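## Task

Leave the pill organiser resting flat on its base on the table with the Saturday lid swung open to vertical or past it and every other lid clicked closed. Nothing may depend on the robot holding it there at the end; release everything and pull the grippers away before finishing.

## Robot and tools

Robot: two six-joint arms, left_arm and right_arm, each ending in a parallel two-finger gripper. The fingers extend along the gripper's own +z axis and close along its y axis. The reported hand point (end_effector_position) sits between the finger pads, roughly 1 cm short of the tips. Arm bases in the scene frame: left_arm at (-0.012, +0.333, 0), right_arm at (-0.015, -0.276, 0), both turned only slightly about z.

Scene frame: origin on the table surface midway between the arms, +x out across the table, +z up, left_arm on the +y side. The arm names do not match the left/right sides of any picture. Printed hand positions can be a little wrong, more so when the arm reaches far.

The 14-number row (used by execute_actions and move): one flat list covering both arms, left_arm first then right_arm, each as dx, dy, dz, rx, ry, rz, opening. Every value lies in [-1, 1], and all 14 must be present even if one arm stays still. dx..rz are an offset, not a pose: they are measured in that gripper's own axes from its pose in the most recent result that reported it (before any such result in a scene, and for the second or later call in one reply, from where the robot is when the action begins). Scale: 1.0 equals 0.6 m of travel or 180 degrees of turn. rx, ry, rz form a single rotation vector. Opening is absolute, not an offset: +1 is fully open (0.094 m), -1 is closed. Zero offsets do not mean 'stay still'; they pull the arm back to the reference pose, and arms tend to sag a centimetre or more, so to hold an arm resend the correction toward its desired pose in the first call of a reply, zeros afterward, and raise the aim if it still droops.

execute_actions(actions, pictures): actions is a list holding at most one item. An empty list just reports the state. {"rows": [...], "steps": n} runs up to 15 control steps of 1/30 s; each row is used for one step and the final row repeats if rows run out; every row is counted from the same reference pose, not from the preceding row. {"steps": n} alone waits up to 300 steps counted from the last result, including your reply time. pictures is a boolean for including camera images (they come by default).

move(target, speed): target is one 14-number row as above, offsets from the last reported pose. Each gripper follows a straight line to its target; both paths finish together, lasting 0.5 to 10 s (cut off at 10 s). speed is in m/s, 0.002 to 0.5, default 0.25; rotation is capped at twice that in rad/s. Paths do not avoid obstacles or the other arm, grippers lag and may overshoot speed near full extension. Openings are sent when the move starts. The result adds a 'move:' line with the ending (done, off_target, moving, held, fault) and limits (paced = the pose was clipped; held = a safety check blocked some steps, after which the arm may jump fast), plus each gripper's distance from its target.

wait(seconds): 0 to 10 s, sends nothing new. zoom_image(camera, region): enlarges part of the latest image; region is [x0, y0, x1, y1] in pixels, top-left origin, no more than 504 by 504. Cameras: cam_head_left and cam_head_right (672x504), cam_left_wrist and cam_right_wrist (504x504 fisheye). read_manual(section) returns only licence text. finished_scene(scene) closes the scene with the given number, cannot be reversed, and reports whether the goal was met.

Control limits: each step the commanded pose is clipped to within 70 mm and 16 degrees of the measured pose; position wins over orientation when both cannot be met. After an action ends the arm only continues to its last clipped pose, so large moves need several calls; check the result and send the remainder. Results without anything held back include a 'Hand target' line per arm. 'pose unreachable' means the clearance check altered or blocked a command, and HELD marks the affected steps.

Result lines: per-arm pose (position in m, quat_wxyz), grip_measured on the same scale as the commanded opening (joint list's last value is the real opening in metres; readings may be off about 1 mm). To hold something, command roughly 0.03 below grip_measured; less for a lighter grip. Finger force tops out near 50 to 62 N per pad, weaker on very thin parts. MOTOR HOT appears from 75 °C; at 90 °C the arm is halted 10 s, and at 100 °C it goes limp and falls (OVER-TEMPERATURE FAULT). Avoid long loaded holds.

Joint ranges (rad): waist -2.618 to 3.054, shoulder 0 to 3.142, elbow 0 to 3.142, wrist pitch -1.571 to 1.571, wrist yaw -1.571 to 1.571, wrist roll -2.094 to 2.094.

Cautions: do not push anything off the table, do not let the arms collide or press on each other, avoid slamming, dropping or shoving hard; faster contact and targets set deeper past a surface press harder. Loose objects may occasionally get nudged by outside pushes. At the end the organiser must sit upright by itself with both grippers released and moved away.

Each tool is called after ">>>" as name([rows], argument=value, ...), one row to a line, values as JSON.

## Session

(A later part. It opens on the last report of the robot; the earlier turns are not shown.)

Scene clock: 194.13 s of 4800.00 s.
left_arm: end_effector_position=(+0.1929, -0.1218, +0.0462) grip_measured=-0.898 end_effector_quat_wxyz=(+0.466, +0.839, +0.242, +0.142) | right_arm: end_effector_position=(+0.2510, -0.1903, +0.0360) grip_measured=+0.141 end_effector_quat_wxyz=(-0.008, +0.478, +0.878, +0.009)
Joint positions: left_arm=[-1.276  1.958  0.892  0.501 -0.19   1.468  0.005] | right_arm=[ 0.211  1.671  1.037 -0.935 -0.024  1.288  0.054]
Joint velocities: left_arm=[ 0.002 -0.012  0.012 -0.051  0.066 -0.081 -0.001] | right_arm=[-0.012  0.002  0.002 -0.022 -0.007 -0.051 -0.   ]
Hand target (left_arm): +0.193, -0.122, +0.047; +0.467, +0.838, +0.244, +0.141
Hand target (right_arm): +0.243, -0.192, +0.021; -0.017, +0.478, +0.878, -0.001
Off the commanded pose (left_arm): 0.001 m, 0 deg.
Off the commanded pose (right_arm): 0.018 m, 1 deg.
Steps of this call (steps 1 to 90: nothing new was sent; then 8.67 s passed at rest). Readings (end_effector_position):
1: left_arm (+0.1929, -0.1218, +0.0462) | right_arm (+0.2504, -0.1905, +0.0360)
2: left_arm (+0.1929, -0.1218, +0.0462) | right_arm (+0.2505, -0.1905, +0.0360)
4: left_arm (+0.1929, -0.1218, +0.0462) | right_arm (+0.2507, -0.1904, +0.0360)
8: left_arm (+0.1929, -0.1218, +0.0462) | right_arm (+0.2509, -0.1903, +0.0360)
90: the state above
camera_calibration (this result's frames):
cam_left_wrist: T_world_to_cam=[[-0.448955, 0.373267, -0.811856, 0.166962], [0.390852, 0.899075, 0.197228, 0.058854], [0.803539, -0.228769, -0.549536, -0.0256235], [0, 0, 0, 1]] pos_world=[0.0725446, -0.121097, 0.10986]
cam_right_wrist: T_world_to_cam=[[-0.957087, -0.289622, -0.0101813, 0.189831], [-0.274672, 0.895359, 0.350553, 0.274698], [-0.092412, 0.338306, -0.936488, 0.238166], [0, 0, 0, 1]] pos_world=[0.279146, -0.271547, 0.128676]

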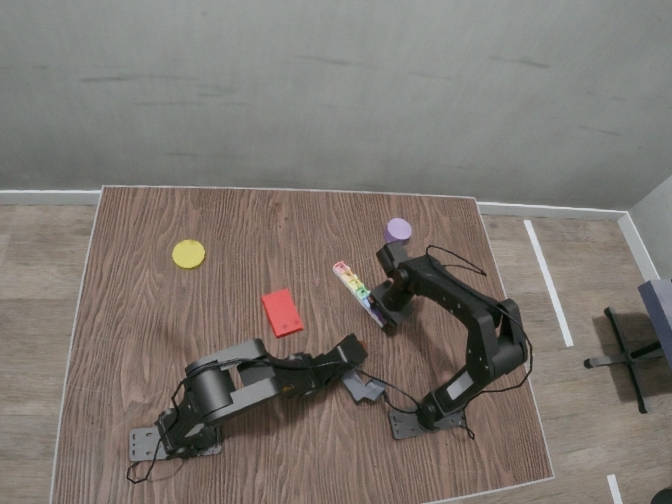

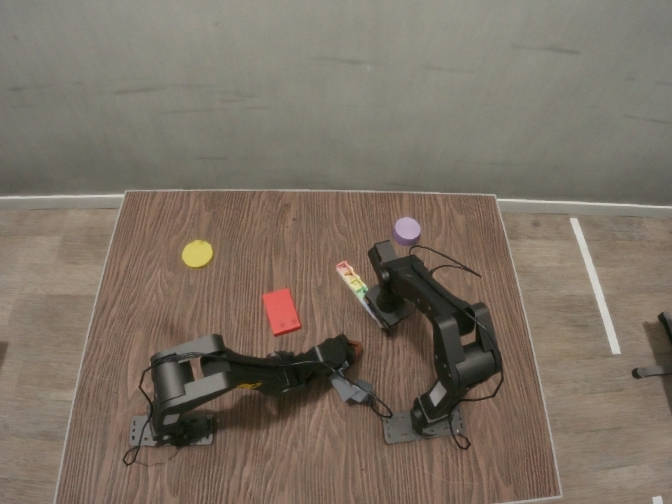

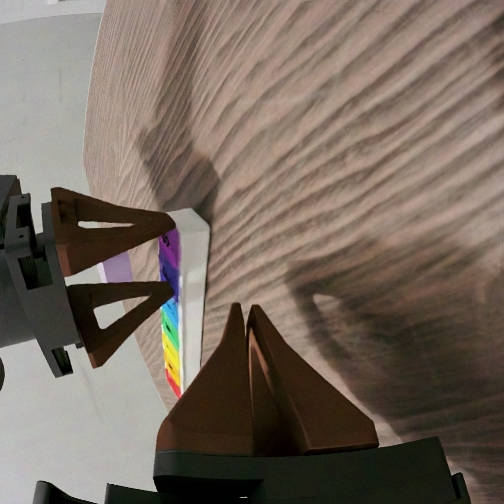

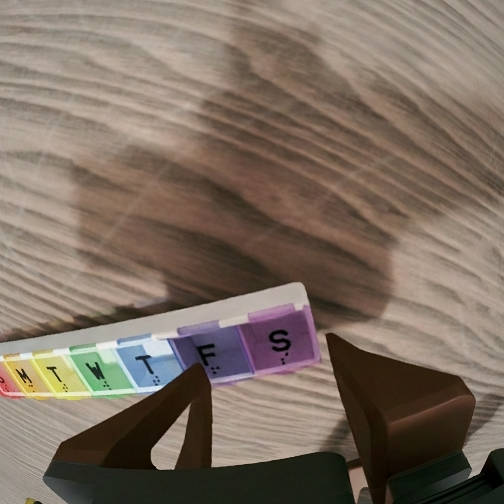

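>>> move(target=[0.034,0.012,0.071,0.074,0,0,-0.65, 0,0,0.03,0,0,0,0.14], speed=0.1)

Scene clock: 264.03 s of 4800.00 s.
left_arm: end_effector_position=(+0.2281, -0.1378, +0.0230) grip_measured=-0.652 end_effector_quat_wxyz=(+0.359, +0.889, +0.256, +0.120) | right_arm: end_effector_position=(+0.2546, -0.1891, +0.0355) grip_measured=+0.141 end_effector_quat_wxyz=(-0.003, +0.477, +0.879, +0.015)
Joint positions: left_arm=[-1.201  2.091  1.23   0.06  -0.122  1.487  0.016] | right_arm=[ 0.211  1.671  1.035 -0.916 -0.025  1.288  0.054]
Joint velocities: left_arm=[-0.002  0.012 -0.007 -0.022 -0.007  0.007  0.   ] | right_arm=[ 0.007 -0.002 -0.017 -0.037 -0.007  0.022 -0.001]
Hand target (left_arm): +0.232, -0.144, +0.030; +0.365, +0.887, +0.258, +0.115
Hand target (right_arm): +0.250, -0.190, +0.019; -0.008, +0.478, +0.879, +0.009
Off the commanded pose (left_arm): 0.010 m, 1 deg.
Off the commanded pose (right_arm): 0.018 m, 1 deg.
After step 130, 64.00 s passed at rest.
move: off_target (right_arm)
camera_calibration (this result's frames):
cam_left_wrist: T_world_to_cam=[[-0.539768, 0.524665, -0.658314, 0.207986], [0.414334, 0.846317, 0.334776, 0.0482699], [0.732788, -0.0920609, -0.674201, -0.0324658], [0, 0, 0, 1]] pos_world=[0.116055, -0.152963, 0.0988719]
cam_right_wrist: T_world_to_cam=[[-0.95681, -0.289532, -0.0262014, 0.194101], [-0.279984, 0.89348, 0.351146, 0.275737], [-0.0782574, 0.343315, -0.935954, 0.234947], [0, 0, 0, 1]] pos_world=[0.281307, -0.270828, 0.128161]

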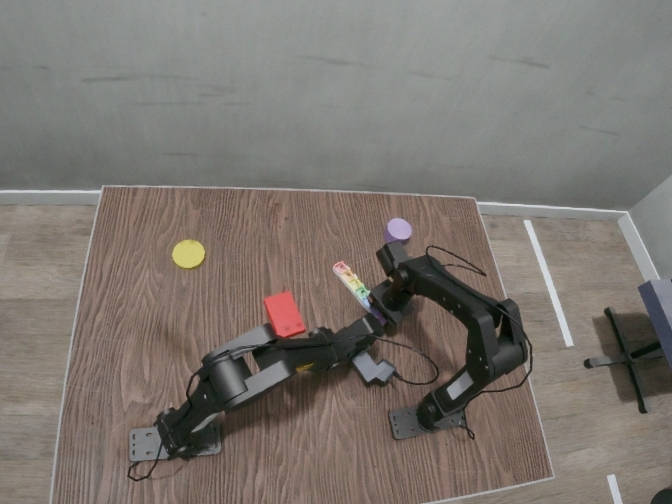

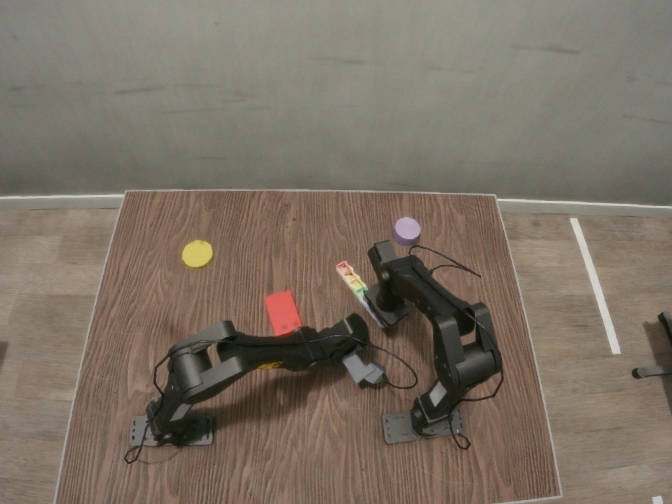

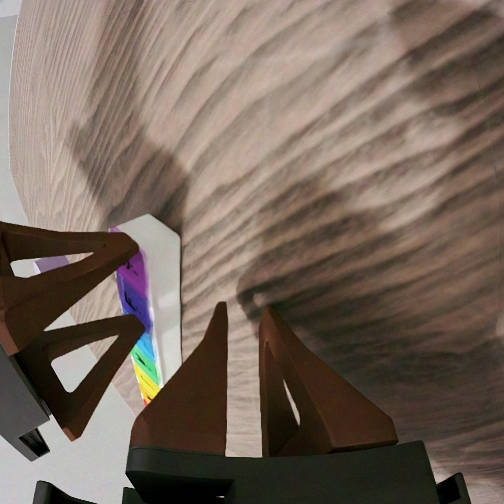

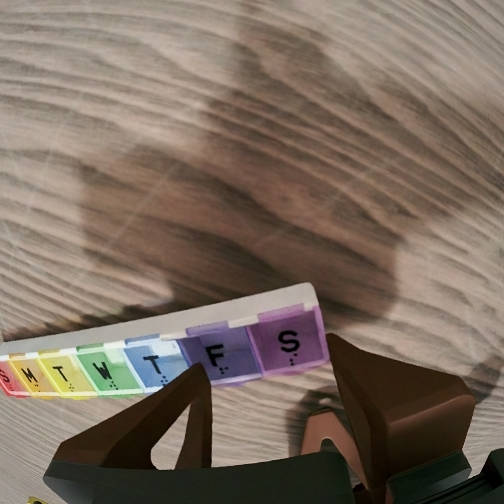

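>>> execute_actions([
  {"rows":[[0.022,0.012,0.006,0,0,0,-0.65,0,-0.008,0.03,0,0,0,0.14]],"steps":15},
])

Scene clock: 274.33 s of 4800.00 s.
left_arm: end_effector_position=(+0.2398, -0.1316, +0.0228) grip_measured=-0.652 end_effector_quat_wxyz=(+0.356, +0.890, +0.255, +0.125) | right_arm: end_effector_position=(+0.2544, -0.1892, +0.0349) grip_measured=+0.141 end_effector_quat_wxyz=(+0.001, +0.477, +0.878, +0.018)
Joint positions: left_arm=[-1.173  2.091  1.23   0.058 -0.111  1.515  0.016] | right_arm=[ 0.211  1.663  1.023 -0.903 -0.025  1.288  0.054]
Joint velocities: left_arm=[ 0.002 -0.012  0.007 -0.037 -0.022  0.007 -0.   ] | right_arm=[ 0.007 -0.002  0.007  0.037 -0.022  0.022  0.001]
Hand target (left_arm): +0.243, -0.137, +0.026; +0.359, +0.889, +0.256, +0.120
Hand target (right_arm): +0.250, -0.191, +0.018; -0.003, +0.477, +0.879, +0.014
Off the commanded pose (left_arm): 0.007 m, 1 deg.
Off the commanded pose (right_arm): 0.018 m, 1 deg.
Steps of this call (steps 1 to 90: nothing new was sent; then 6.80 s passed at rest; steps 91 to 105: all 15 steps of this action). Readings (end_effector_position):
91: left_arm (+0.2286, -0.1374, +0.0229) | right_arm (+0.2543, -0.1892, +0.0351)
92: left_arm (+0.2296, -0.1369, +0.0228) | right_arm (+0.2543, -0.1892, +0.0351)
94: left_arm (+0.2337, -0.1348, +0.0228) | right_arm (+0.2543, -0.1892, +0.0349)
98: left_arm (+0.2398, -0.1316, +0.0228) | right_arm (+0.2543, -0.1892, +0.0348)
105: the state above
camera_calibration (this result's frames):
cam_left_wrist: T_world_to_cam=[[-0.535421, 0.529391, -0.65808, 0.210405], [0.410329, 0.844087, 0.345176, 0.0387466], [0.73821, -0.0852144, -0.669167, -0.0411195], [0, 0, 0, 1]] pos_world=[0.127111, -0.147596, 0.0975733]
cam_right_wrist: T_world_to_cam=[[-0.956527, -0.289447, -0.0357337, 0.194153], [-0.28319, 0.892514, 0.35103, 0.27659], [-0.0697118, 0.345889, -0.935682, 0.232673], [0, 0, 0, 1]] pos_world=[0.280261, -0.271143, 0.127555]

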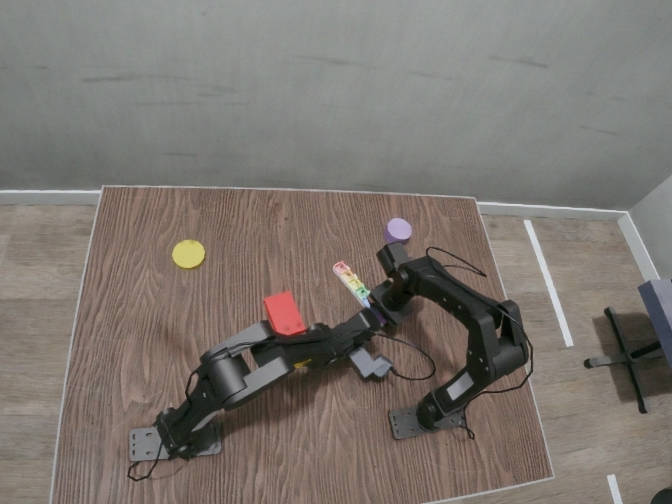

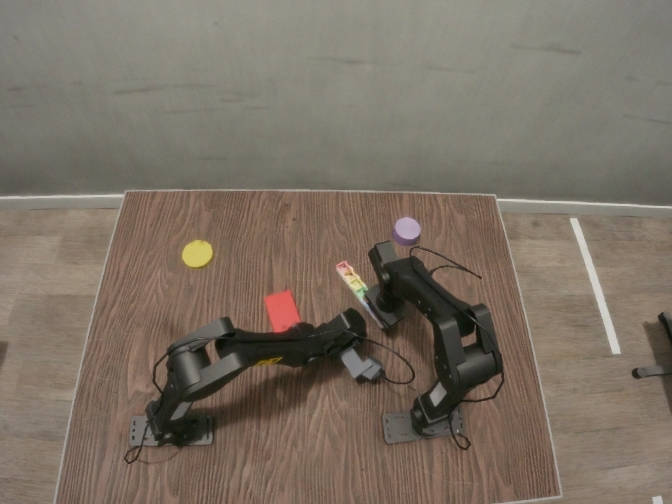

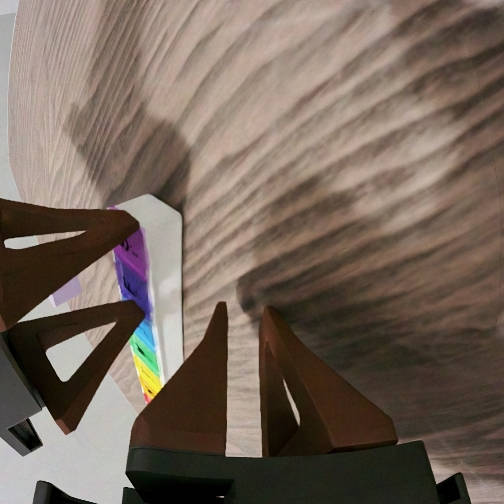

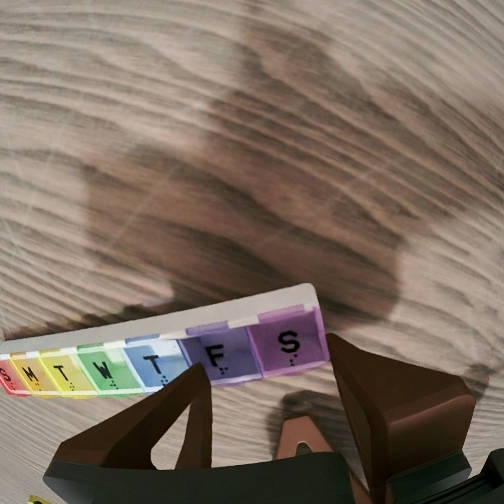

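>>> execute_actions([
  {"rows":[[0,0.018,0.018,0,0,0,-0.65,0,-0.008,0.03,0,0,0,0.14]],"steps":12},
])

>>> zoom_image(camera="cam_right_wrist", region=[200, 290, 400, 450])

Scene clock: 278.17 s of 4800.00 s.
left_arm: end_effector_position=(+0.2447, -0.1412, +0.0230) grip_measured=-0.652 end_effector_quat_wxyz=(+0.360, +0.889, +0.252, +0.127) | right_arm: end_effector_position=(+0.2544, -0.1891, +0.0349) grip_measured=+0.141 end_effector_quat_wxyz=(+0.001, +0.477, +0.878, +0.019)
Joint positions: left_arm=[-1.173  2.123  1.277  0.052 -0.111  1.52   0.016] | right_arm=[ 0.211  1.663  1.023 -0.903 -0.025  1.288  0.054]
Joint velocities: left_arm=[ 0.002 -0.007  0.017  0.007 -0.022 -0.022 -0.   ] | right_arm=[ 0.007 -0.002  0.007  0.051 -0.051 -0.037  0.   ]
Hand target (left_arm): +0.248, -0.144, +0.022; +0.357, +0.890, +0.255, +0.125
Hand target (right_arm): +0.250, -0.191, +0.018; -0.000, +0.477, +0.879, +0.017
Off the commanded pose (left_arm): 0.005 m, 1 deg.
Off the commanded pose (right_arm): 0.019 m, 0 deg.
Steps of this call (steps 1 to 90: nothing new was sent; then 0.43 s passed at rest; steps 91 to 102: all 12 steps of this action). Readings (end_effector_position):
91: left_arm (+0.2402, -0.1324, +0.0227) | right_arm (+0.2544, -0.1891, +0.0349)
92: left_arm (+0.2414, -0.1350, +0.0232) | right_arm (+0.2544, -0.1891, +0.0349)
94: left_arm (+0.2437, -0.1395, +0.0229) | right_arm (+0.2544, -0.1891, +0.0349)
98: left_arm (+0.2447, -0.1412, +0.0230) | right_arm (+0.2544, -0.1891, +0.0349)
102: the state above
camera_calibration (this result's frames):
cam_left_wrist: T_world_to_cam=[[-0.528895, 0.527742, -0.66465, 0.216627], [0.410593, 0.844511, 0.343825, 0.0448264], [0.742754, -0.0910534, -0.663344, -0.0474569], [0, 0, 0, 1]] pos_world=[0.131416, -0.156501, 0.0970885]
cam_right_wrist: T_world_to_cam=[[-0.956514, -0.289443, -0.0361149, 0.194259], [-0.283318, 0.892475, 0.351025, 0.276616], [-0.06937, 0.345992, -0.935669, 0.232605], [0, 0, 0, 1]] pos_world=[0.280317, -0.271126, 0.127558]

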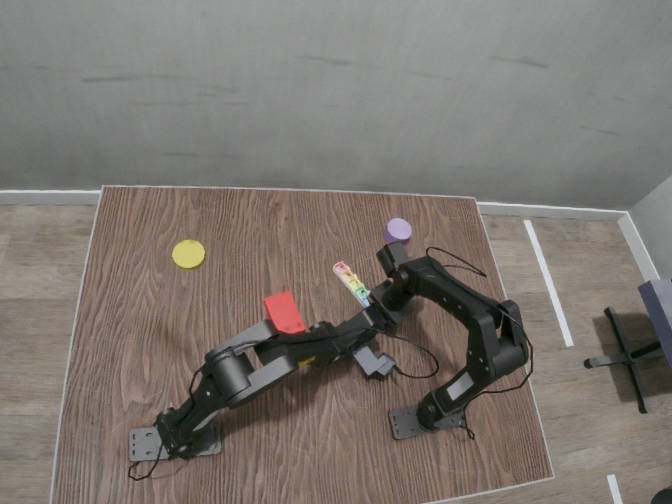

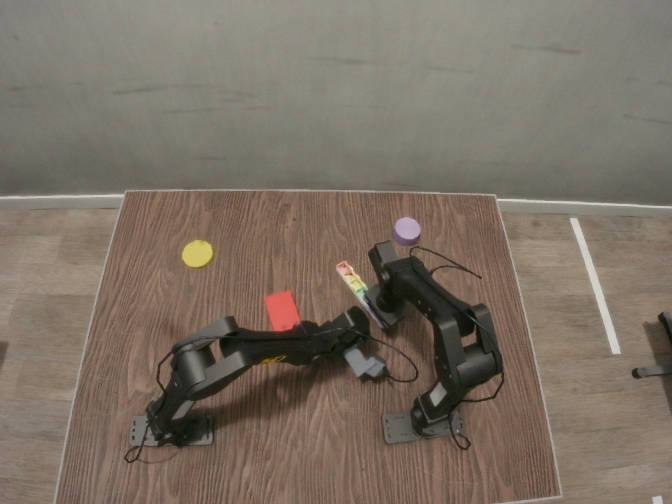

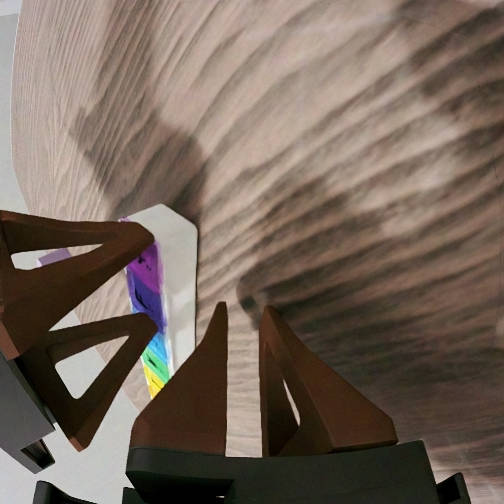

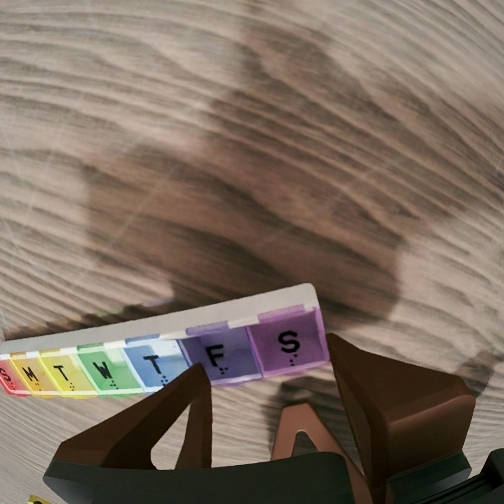

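Region (200, 290, 400, 450) of cam_right_wrist's 504x504 image, scaled by 2.520, with more detail than that image has; it fills the top 403 rows of this view, and the rest is white.

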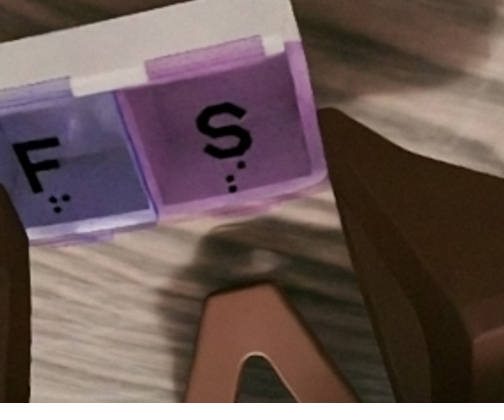

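>>> execute_actions([
  {"rows":[[0,0.017,0.017,0,0,0,-0.65,0,-0.008,0.03,0,0,0,0.14]],"steps":12},
])

>>> zoom_image(camera="cam_right_wrist", region=[200, 290, 400, 450])

Scene clock: 287.63 s of 4800.00 s.
left_arm: end_effector_position=(+0.2493, -0.1503, +0.0235) grip_measured=-0.652 end_effector_quat_wxyz=(+0.363, +0.888, +0.250, +0.129) | right_arm: end_effector_position=(+0.2544, -0.1891, +0.0349) grip_measured=+0.141 end_effector_quat_wxyz=(+0.001, +0.477, +0.878, +0.019)
Joint positions: left_arm=[-1.173  2.152  1.321  0.045 -0.112  1.525  0.016] | right_arm=[ 0.211  1.663  1.023 -0.903 -0.025  1.288  0.054]
Joint velocities: left_arm=[-0.007 -0.012  0.002  0.051  0.051  0.066 -0.   ] | right_arm=[ 0.002 -0.002 -0.002 -0.037 -0.037 -0.022 -0.   ]
Hand target (left_arm): +0.252, -0.153, +0.023; +0.360, +0.889, +0.252, +0.127
Hand target (right_arm): +0.250, -0.191, +0.018; -0.000, +0.477, +0.879, +0.018
Off the commanded pose (left_arm): 0.004 m, 1 deg.
Off the commanded pose (right_arm): 0.019 m, 0 deg.
Steps of this call (steps 1 to 90: nothing new was sent; then 6.07 s passed at rest; steps 91 to 102: all 12 steps of this action). Readings (end_effector_position):
91: left_arm (+0.2451, -0.1421, +0.0232) | right_arm (+0.2544, -0.1891, +0.0349)
92: left_arm (+0.2462, -0.1445, +0.0235) | right_arm (+0.2544, -0.1891, +0.0349)
94: left_arm (+0.2484, -0.1487, +0.0233) | right_arm (+0.2544, -0.1891, +0.0349)
98: left_arm (+0.2492, -0.1502, +0.0233) | right_arm (+0.2544, -0.1891, +0.0349)
102: the state above
camera_calibration (this result's frames):
cam_left_wrist: T_world_to_cam=[[-0.522217, 0.525799, -0.671435, 0.22238], [0.410772, 0.845053, 0.342275, 0.0505151], [0.747366, -0.097065, -0.657285, -0.0535949], [0, 0, 0, 1]] pos_world=[0.135436, -0.164817, 0.0967967]
cam_right_wrist: T_world_to_cam=[[-0.956514, -0.289443, -0.0361149, 0.194259], [-0.283318, 0.892475, 0.351025, 0.276616], [-0.06937, 0.345992, -0.935669, 0.232605], [0, 0, 0, 1]] pos_world=[0.280317, -0.271126, 0.127558]

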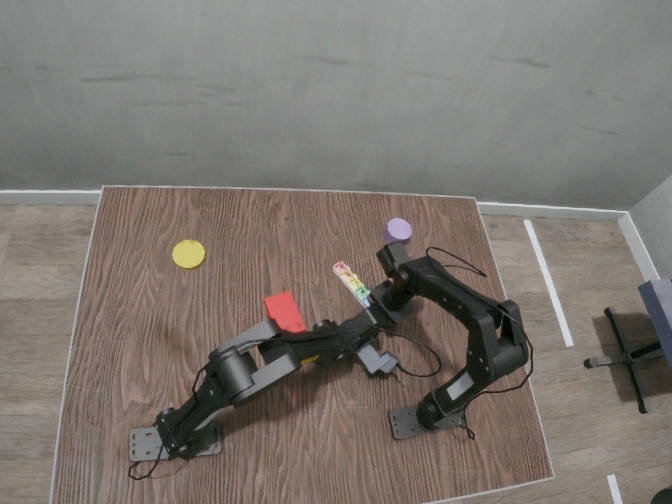

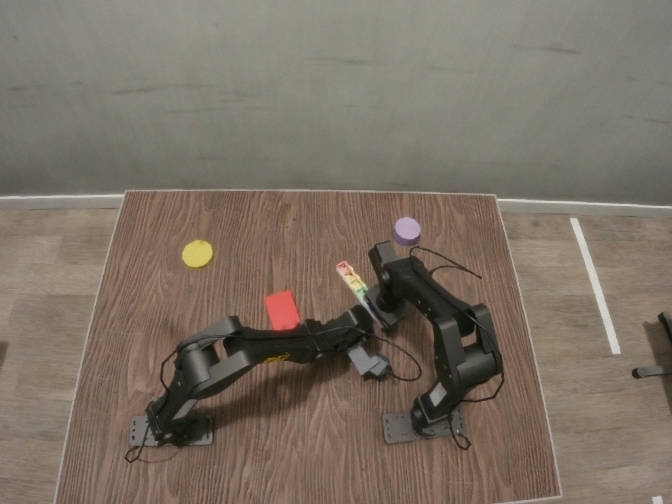

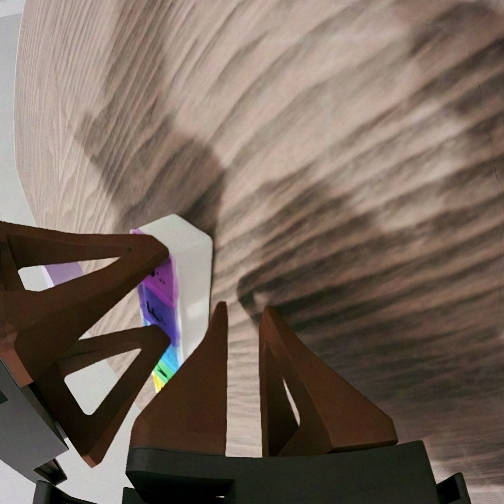

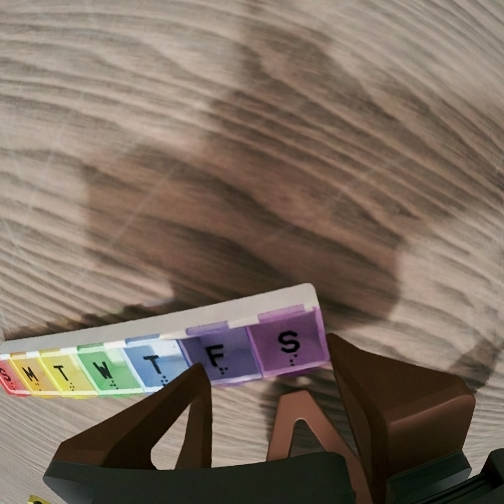

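Region (200, 290, 400, 450) of cam_right_wrist's 504x504 image, scaled by 2.520, with more detail than that image has; it fills the top 403 rows of this view, and the rest is white.

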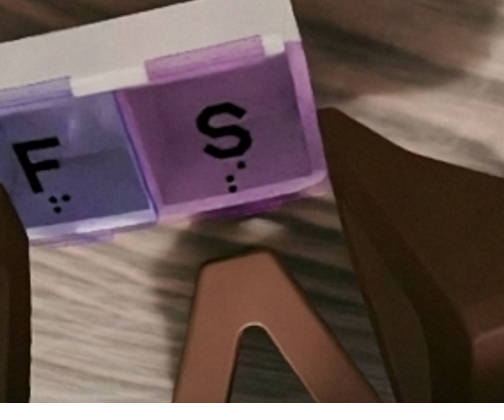

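>>> execute_actions([
  {"rows":[[0,0.016,0.016,0,0,0,-0.65,0,-0.008,0.03,0,0,0,0.14]],"steps":12},
])

>>> zoom_image(camera="cam_right_wrist", region=[200, 290, 400, 450])

Scene clock: 293.67 s of 4800.00 s.
left_arm: end_effector_position=(+0.2534, -0.1584, +0.0234) grip_measured=-0.652 end_effector_quat_wxyz=(+0.366, +0.888, +0.248, +0.131) | right_arm: end_effector_position=(+0.2544, -0.1891, +0.0349) grip_measured=+0.141 end_effector_quat_wxyz=(+0.001, +0.477, +0.878, +0.019)
Joint positions: left_arm=[-1.173  2.18   1.362  0.039 -0.113  1.531  0.016] | right_arm=[ 0.211  1.663  1.023 -0.903 -0.025  1.288  0.054]
Joint velocities: left_arm=[ 0.002 -0.007 -0.007 -0.051 -0.051 -0.037 -0.   ] | right_arm=[-0.002 -0.007 -0.012 -0.007 -0.051  0.022  0.   ]
Hand target (left_arm): +0.256, -0.161, +0.023; +0.363, +0.888, +0.250, +0.129
Hand target (right_arm): +0.250, -0.191, +0.018; -0.000, +0.477, +0.879, +0.018
Off the commanded pose (left_arm): 0.005 m, 0 deg.
Off the commanded pose (right_arm): 0.019 m, 0 deg.
Steps of this call (steps 1 to 90: nothing new was sent; then 2.63 s passed at rest; steps 91 to 102: all 12 steps of this action). Readings (end_effector_position):
91: left_arm (+0.2496, -0.1510, +0.0234) | right_arm (+0.2544, -0.1891, +0.0349)
92: left_arm (+0.2507, -0.1532, +0.0237) | right_arm (+0.2544, -0.1891, +0.0349)
94: left_arm (+0.2527, -0.1571, +0.0235) | right_arm (+0.2544, -0.1891, +0.0349)
98: left_arm (+0.2534, -0.1584, +0.0234) | right_arm (+0.2544, -0.1891, +0.0349)
102: the state above
camera_calibration (this result's frames):
cam_left_wrist: T_world_to_cam=[[-0.51607, 0.524948, -0.676832, 0.227173], [0.411212, 0.845012, 0.341848, 0.0555463], [0.751383, -0.101904, -0.65195, -0.0593897], [0, 0, 0, 1]] pos_world=[0.13902, -0.172243, 0.0960503]
cam_right_wrist: T_world_to_cam=[[-0.956514, -0.289443, -0.0361149, 0.194259], [-0.283318, 0.892475, 0.351025, 0.276616], [-0.06937, 0.345992, -0.935669, 0.232605], [0, 0, 0, 1]] pos_world=[0.280317, -0.271126, 0.127558]

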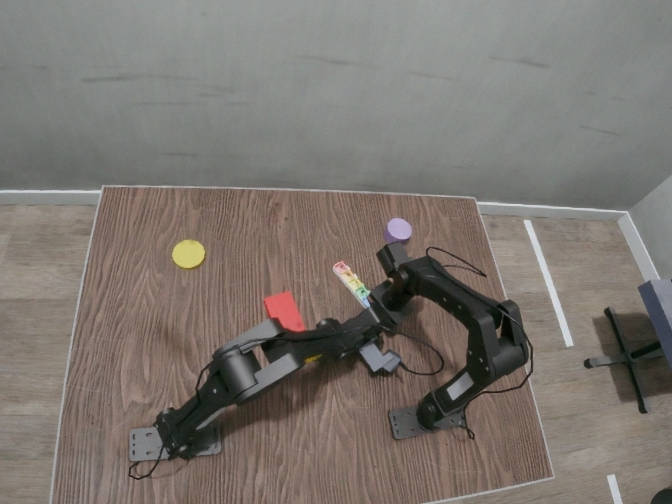

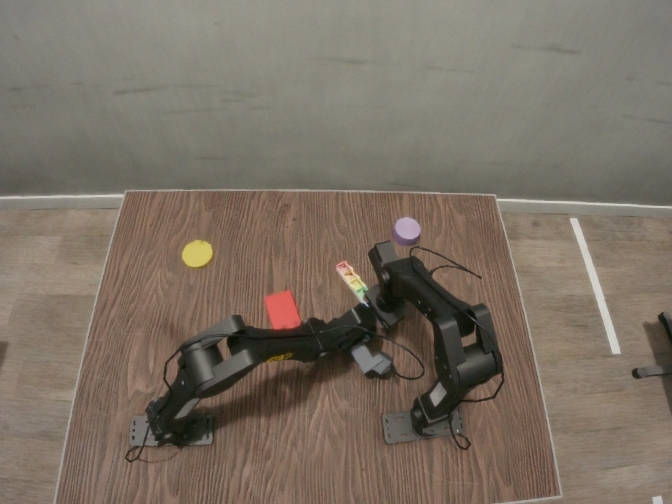

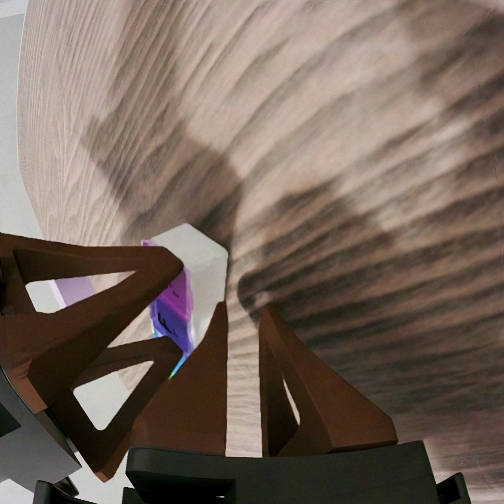

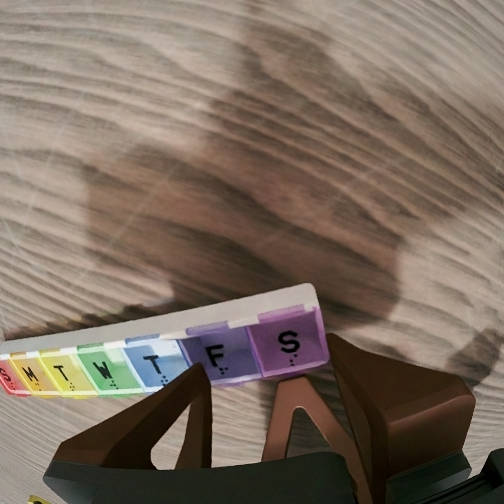

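Region (200, 290, 400, 450) of cam_right_wrist's 504x504 image, scaled by 2.520, with more detail than that image has; it fills the top 403 rows of this view, and the rest is white.

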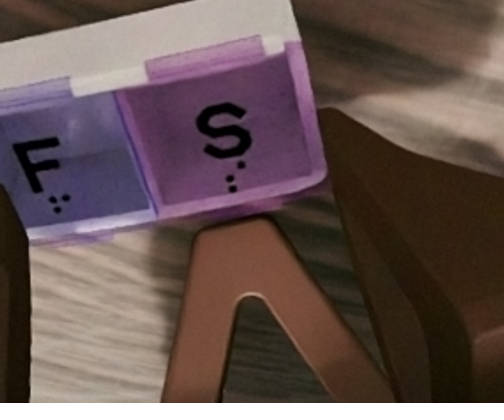

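>>> execute_actions([
  {"rows":[[0,0,0.004,0,0,0,-0.8,0,-0.008,0.03,0,0,0,0.14],[0,0,0.004,0,0,0,-0.8,0,-0.008,0.03,0,0,0,0.14],[0,0,0.004,0,0,0,-0.8,0,-0.008,0.03,0,0,0,0.14],[0,0,0.004,0,0,0,-0.8,0,-0.008,0.03,0,0,0,0.14],[0,0,0.004,0,0,0,-0.8,0,-0.008,0.03,0,0,0,0.14],[0,0.008,0.016,0,0,0,-0.8,0,-0.008,0.03,0,0,0,0.14]],"steps":15},
])

>>> zoom_image(camera="cam_right_wrist", region=[200, 290, 400, 450])

>>> zoom_image(camera="cam_left_wrist", region=[120, 200, 320, 400])

Scene clock: 304.10 s of 4800.00 s.
left_arm: end_effector_position=(+0.2557, -0.1627, +0.0210) grip_measured=-0.798 end_effector_quat_wxyz=(+0.366, +0.888, +0.246, +0.132) | right_arm: end_effector_position=(+0.2544, -0.1891, +0.0349) grip_measured=+0.141 end_effector_quat_wxyz=(+0.001, +0.477, +0.878, +0.019)
Joint positions: left_arm=[-1.173  2.2    1.383  0.039 -0.114  1.535  0.009] | right_arm=[ 0.211  1.663  1.023 -0.903 -0.025  1.288  0.054]
Joint velocities: left_arm=[-0.002 -0.002 -0.002  0.022  0.051  0.037 -0.   ] | right_arm=[ 0.012 -0.007  0.002 -0.066 -0.051 -0.037 -0.001]
Hand target (left_arm): +0.259, -0.167, +0.020; +0.366, +0.887, +0.248, +0.131
Hand target (right_arm): +0.250, -0.191, +0.018; -0.000, +0.477, +0.879, +0.018
Off the commanded pose (left_arm): 0.005 m, 0 deg.
Off the commanded pose (right_arm): 0.019 m, 0 deg.
Steps of this call (steps 1 to 90: nothing new was sent; then 6.93 s passed at rest; steps 91 to 105: all 15 steps of this action). Readings (end_effector_position):
91: left_arm (+0.2534, -0.1584, +0.0234) | right_arm (+0.2544, -0.1891, +0.0349)
92: left_arm (+0.2534, -0.1584, +0.0234) | right_arm (+0.2544, -0.1891, +0.0349)
94: left_arm (+0.2532, -0.1581, +0.0221) | right_arm (+0.2544, -0.1891, +0.0349)
98: left_arm (+0.2548, -0.1610, +0.0211) | right_arm (+0.2544, -0.1891, +0.0349)
105: the state above
camera_calibration (this result's frames):
cam_left_wrist: T_world_to_cam=[[-0.511965, 0.526593, -0.678668, 0.228225], [0.412078, 0.843778, 0.343847, 0.0586263], [0.753713, -0.103627, -0.648983, -0.0640588], [0, 0, 0, 1]] pos_world=[0.140967, -0.176288, 0.0931577]
cam_right_wrist: T_world_to_cam=[[-0.956514, -0.289443, -0.0361149, 0.194259], [-0.283318, 0.892475, 0.351025, 0.276616], [-0.06937, 0.345992, -0.935669, 0.232605], [0, 0, 0, 1]] pos_world=[0.280317, -0.271126, 0.127558]

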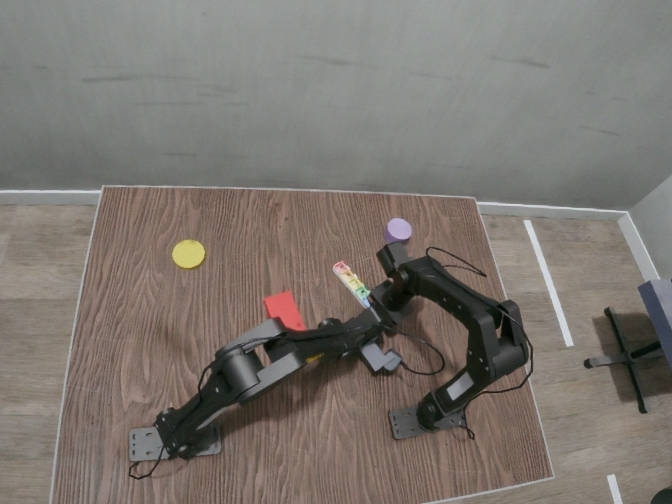

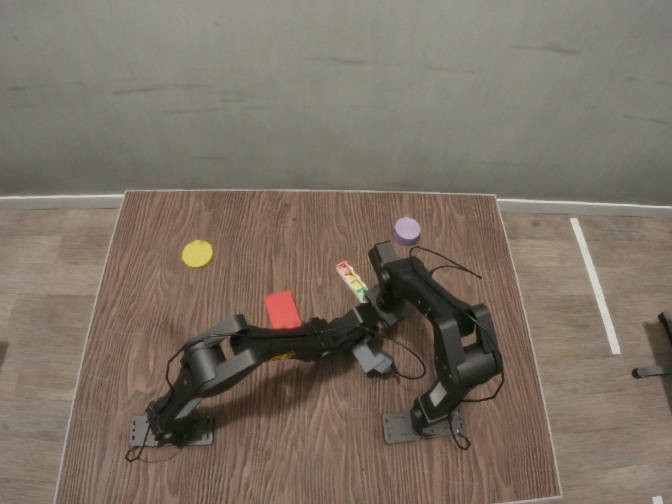

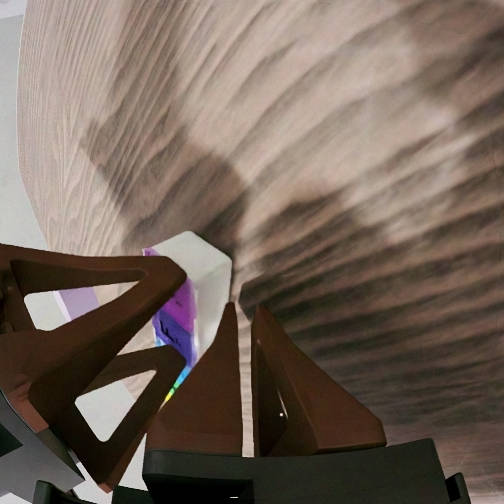

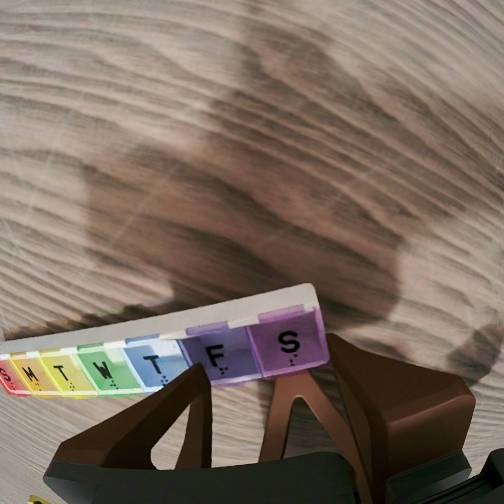

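Region (200, 290, 400, 450) of cam_right_wrist's 504x504 image, scaled by 2.520, with more detail than that image has; it fills the top 403 rows of this view, and the rest is white.

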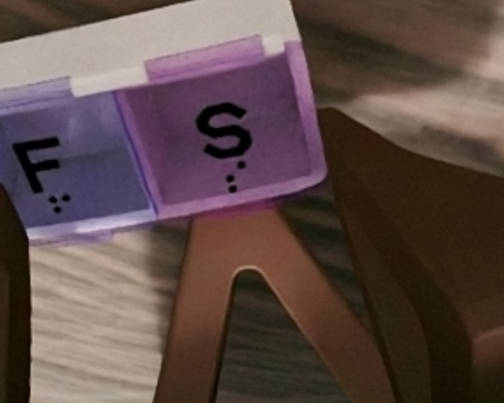

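Region (120, 200, 320, 400) of cam_left_wrist's 504x504 image, scaled by 2.520, with more detail than that image has.

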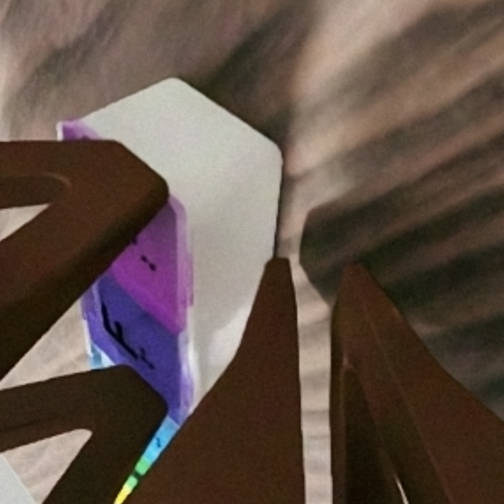

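>>> execute_actions([
  {"rows":[[0,0.008,0.014,0,0,0,-0.8,0,-0.008,0.03,0,0,0,0.14]],"steps":10},
])

>>> zoom_image(camera="cam_right_wrist", region=[200, 290, 400, 450])

Scene clock: 308.20 s of 4800.00 s.
left_arm: end_effector_position=(+0.2580, -0.1671, +0.0211) grip_measured=-0.798 end_effector_quat_wxyz=(+0.369, +0.887, +0.244, +0.134) | right_arm: end_effector_position=(+0.2544, -0.1891, +0.0349) grip_measured=+0.141 end_effector_quat_wxyz=(+0.001, +0.477, +0.878, +0.019)
Joint positions: left_arm=[-1.173  2.215  1.403  0.041 -0.115  1.539  0.009] | right_arm=[ 0.211  1.663  1.023 -0.903 -0.025  1.288  0.054]
Joint velocities: left_arm=[ 0.002  0.007  0.012 -0.081 -0.022  0.022 -0.001] | right_arm=[-0.012 -0.002  0.007 -0.007  0.022  0.022  0.001]
Hand target (left_arm): +0.261, -0.170, +0.018; +0.367, +0.888, +0.246, +0.132
Hand target (right_arm): +0.250, -0.191, +0.018; -0.000, +0.477, +0.879, +0.018
Off the commanded pose (left_arm): 0.005 m, 0 deg.
Off the commanded pose (right_arm): 0.019 m, 0 deg.
Steps of this call (steps 1 to 90: nothing new was sent; then 0.77 s passed at rest; steps 91 to 100: all 10 steps of this action). Readings (end_effector_position):
91: left_arm (+0.2559, -0.1632, +0.0212) | right_arm (+0.2544, -0.1891, +0.0349)
92: left_arm (+0.2565, -0.1643, +0.0210) | right_arm (+0.2544, -0.1891, +0.0349)
94: left_arm (+0.2576, -0.1663, +0.0209) | right_arm (+0.2544, -0.1891, +0.0349)
98: left_arm (+0.2580, -0.1671, +0.0211) | right_arm (+0.2544, -0.1891, +0.0349)
100: the state above
camera_calibration (this result's frames):
cam_left_wrist: T_world_to_cam=[[-0.506632, 0.524891, -0.683969, 0.23026], [0.411714, 0.844311, 0.342974, 0.0615139], [0.757506, -0.107838, -0.643859, -0.0680398], [0, 0, 0, 1]] pos_world=[0.142872, -0.180136, 0.092585]
cam_right_wrist: T_world_to_cam=[[-0.956514, -0.289443, -0.0361149, 0.194259], [-0.283318, 0.892475, 0.351025, 0.276616], [-0.06937, 0.345992, -0.935669, 0.232605], [0, 0, 0, 1]] pos_world=[0.280317, -0.271126, 0.127558]

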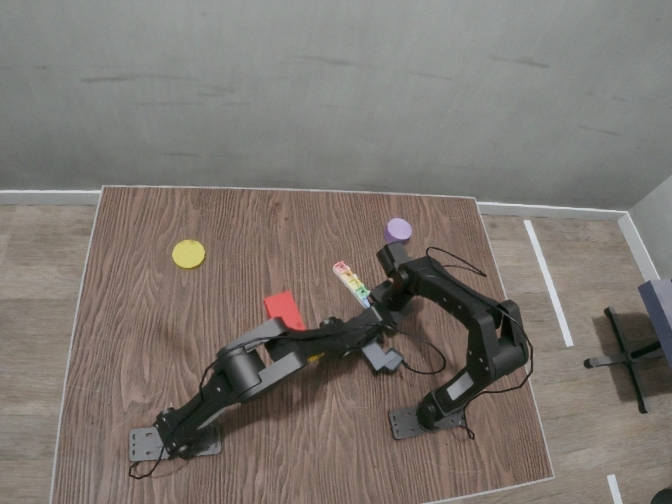

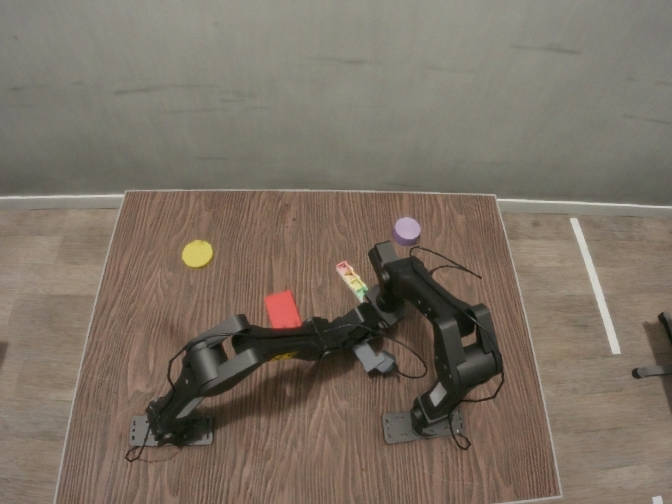

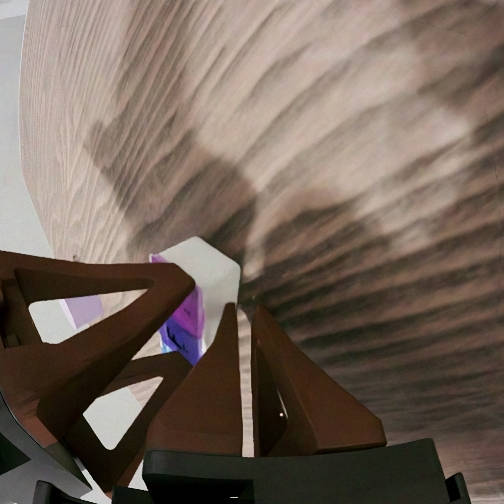

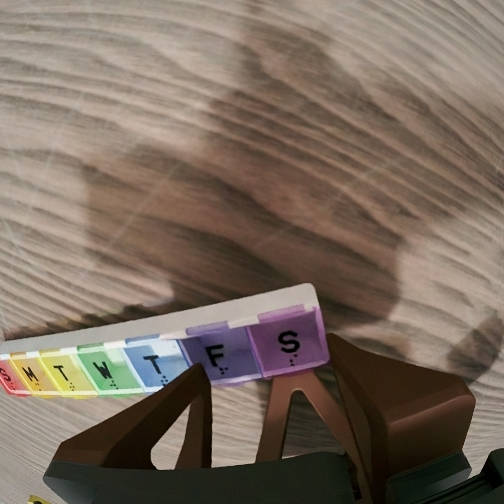

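Region (200, 290, 400, 450) of cam_right_wrist's 504x504 image, scaled by 2.520, with more detail than that image has; it fills the top 403 rows of this view, and the rest is white.

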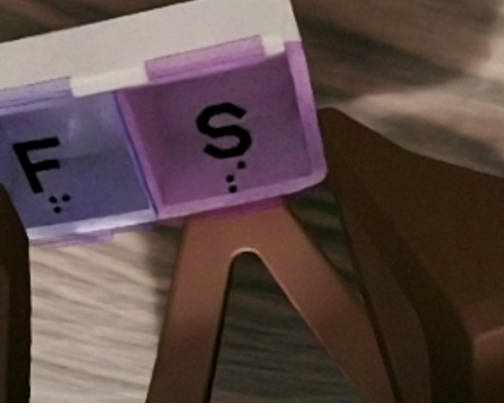

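>>> execute_actions([
  {"rows":[[0,0,0.004,0,0,0,-0.77,0,-0.008,0.03,0,0,0,0.14],[0,0,0.004,0,0,0,-0.75,0,-0.008,0.03,0,0,0,0.14],[0,0,0.004,0,0,0,-0.73,0,-0.008,0.03,0,0,0,0.14],[0,0,0.004,0,0,0,-0.71,0,-0.008,0.03,0,0,0,0.14],[0,0,0.004,0,0,0,-0.69,0,-0.008,0.03,0,0,0,0.14],[0,0,0.004,0,0,0,-0.67,0,-0.008,0.03,0,0,0,0.14],[0,0,0.004,0,0,0,-0.65,0,-0.008,0.03,0,0,0,0.14],[0,0,0.004,0,0,0,-0.63,0,-0.008,0.03,0,0,0,0.14],[0,0,0.004,0,0,0,-0.61,0,-0.008,0.03,0,0,0,0.14],[0,0,0.004,0,0,0,-0.59,0,-0.008,0.03,0,0,0,0.14],[0,0,0.004,0,0,0,-0.57,0,-0.008,0.03,0,0,0,0.14],[0,0,0.004,0,0,0,-0.55,0,-0.008,0.03,0,0,0,0.14]],"steps":15},
])

>>> zoom_image(camera="cam_right_wrist", region=[200, 290, 400, 450])

Scene clock: 314.37 s of 4800.00 s.
left_arm: end_effector_position=(+0.2596, -0.1696, +0.0243) grip_measured=-0.554 end_effector_quat_wxyz=(+0.377, +0.883, +0.243, +0.136) | right_arm: end_effector_position=(+0.2593, -0.1917, +0.0343) grip_measured=+0.141 end_effector_quat_wxyz=(+0.015, +0.476, +0.879, +0.021)
Joint positions: left_arm=[-1.173  2.215  1.403  0.058 -0.116  1.541  0.021] | right_arm=[ 0.208  1.657  1.012 -0.875 -0.009  1.283  0.054]
Joint velocities: left_arm=[-0.002 -0.007 -0.012  0.037  0.051  0.007  0.   ] | right_arm=[ 0.017 -0.007 -0.002 -0.022  0.007  0.022 -0.   ]
Hand target (left_arm): +0.259, -0.168, +0.019; +0.369, +0.887, +0.244, +0.134
Hand target (right_arm): +0.250, -0.191, +0.018; +0.000, +0.478, +0.878, +0.018
Off the commanded pose (left_arm): 0.005 m, 1 deg.
Off the commanded pose (right_arm): 0.020 m, 2 deg.
Steps of this call (steps 1 to 90: nothing new was sent; then 2.67 s passed at rest; steps 91 to 105: all 15 steps of this action). Readings (end_effector_position):
91: left_arm (+0.2582, -0.1673, +0.0214) | right_arm (+0.2544, -0.1891, +0.0349)
92: left_arm (+0.2584, -0.1676, +0.0218) | right_arm (+0.2544, -0.1891, +0.0349)
94: left_arm (+0.2586, -0.1679, +0.0221) | right_arm (+0.2545, -0.1892, +0.0348)
98: left_arm (+0.2590, -0.1685, +0.0229) | right_arm (+0.2559, -0.1902, +0.0344)
105: the state above
camera_calibration (this result's frames):
cam_left_wrist: T_world_to_cam=[[-0.499749, 0.514998, -0.69644, 0.231387], [0.408559, 0.849135, 0.334739, 0.0637813], [0.763761, -0.117251, -0.634761, -0.070899], [0, 0, 0, 1]] pos_world=[0.143727, -0.181636, 0.0947932]
cam_right_wrist: T_world_to_cam=[[-0.954698, -0.291434, -0.0601475, 0.198101], [-0.294323, 0.894963, 0.335285, 0.28433], [-0.0438838, 0.337799, -0.940195, 0.225286], [0, 0, 0, 1]] pos_world=[0.282698, -0.272833, 0.128397]

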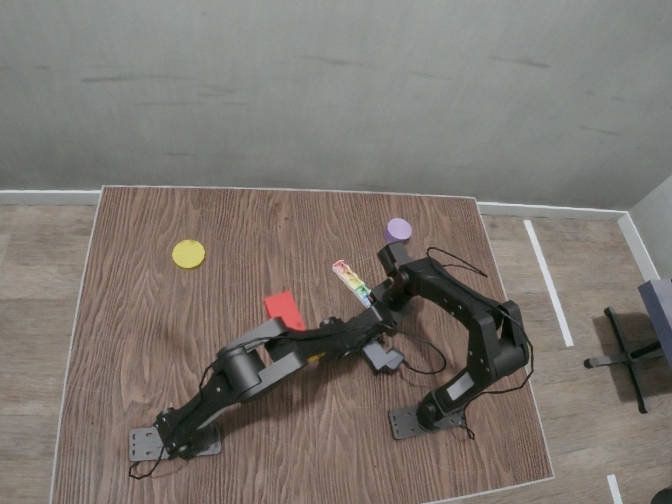

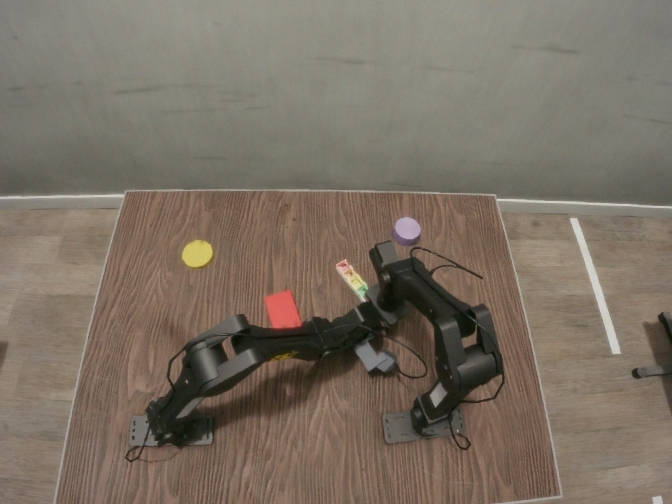

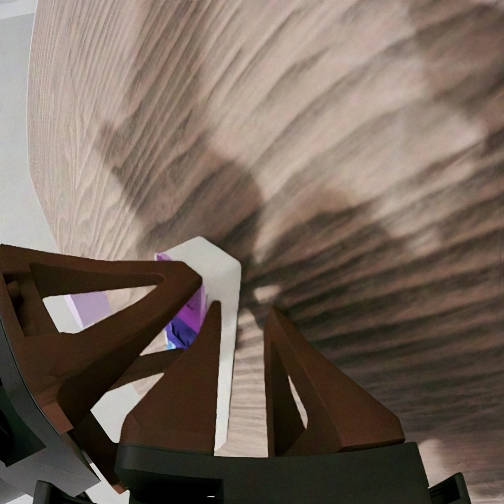

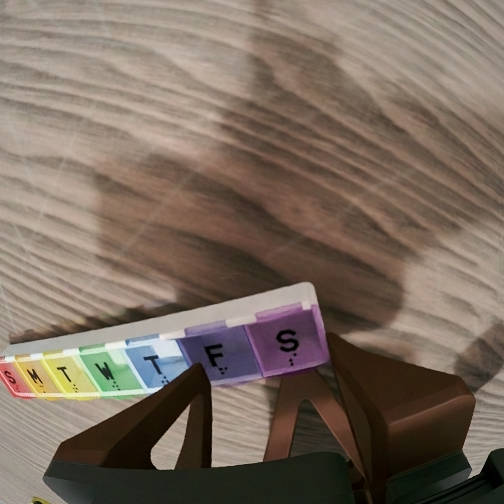

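Region (200, 290, 400, 450) of cam_right_wrist's 504x504 image, scaled by 2.520, with more detail than that image has; it fills the top 403 rows of this view, and the rest is white.

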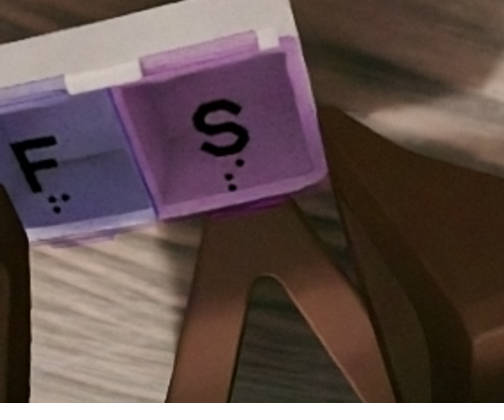

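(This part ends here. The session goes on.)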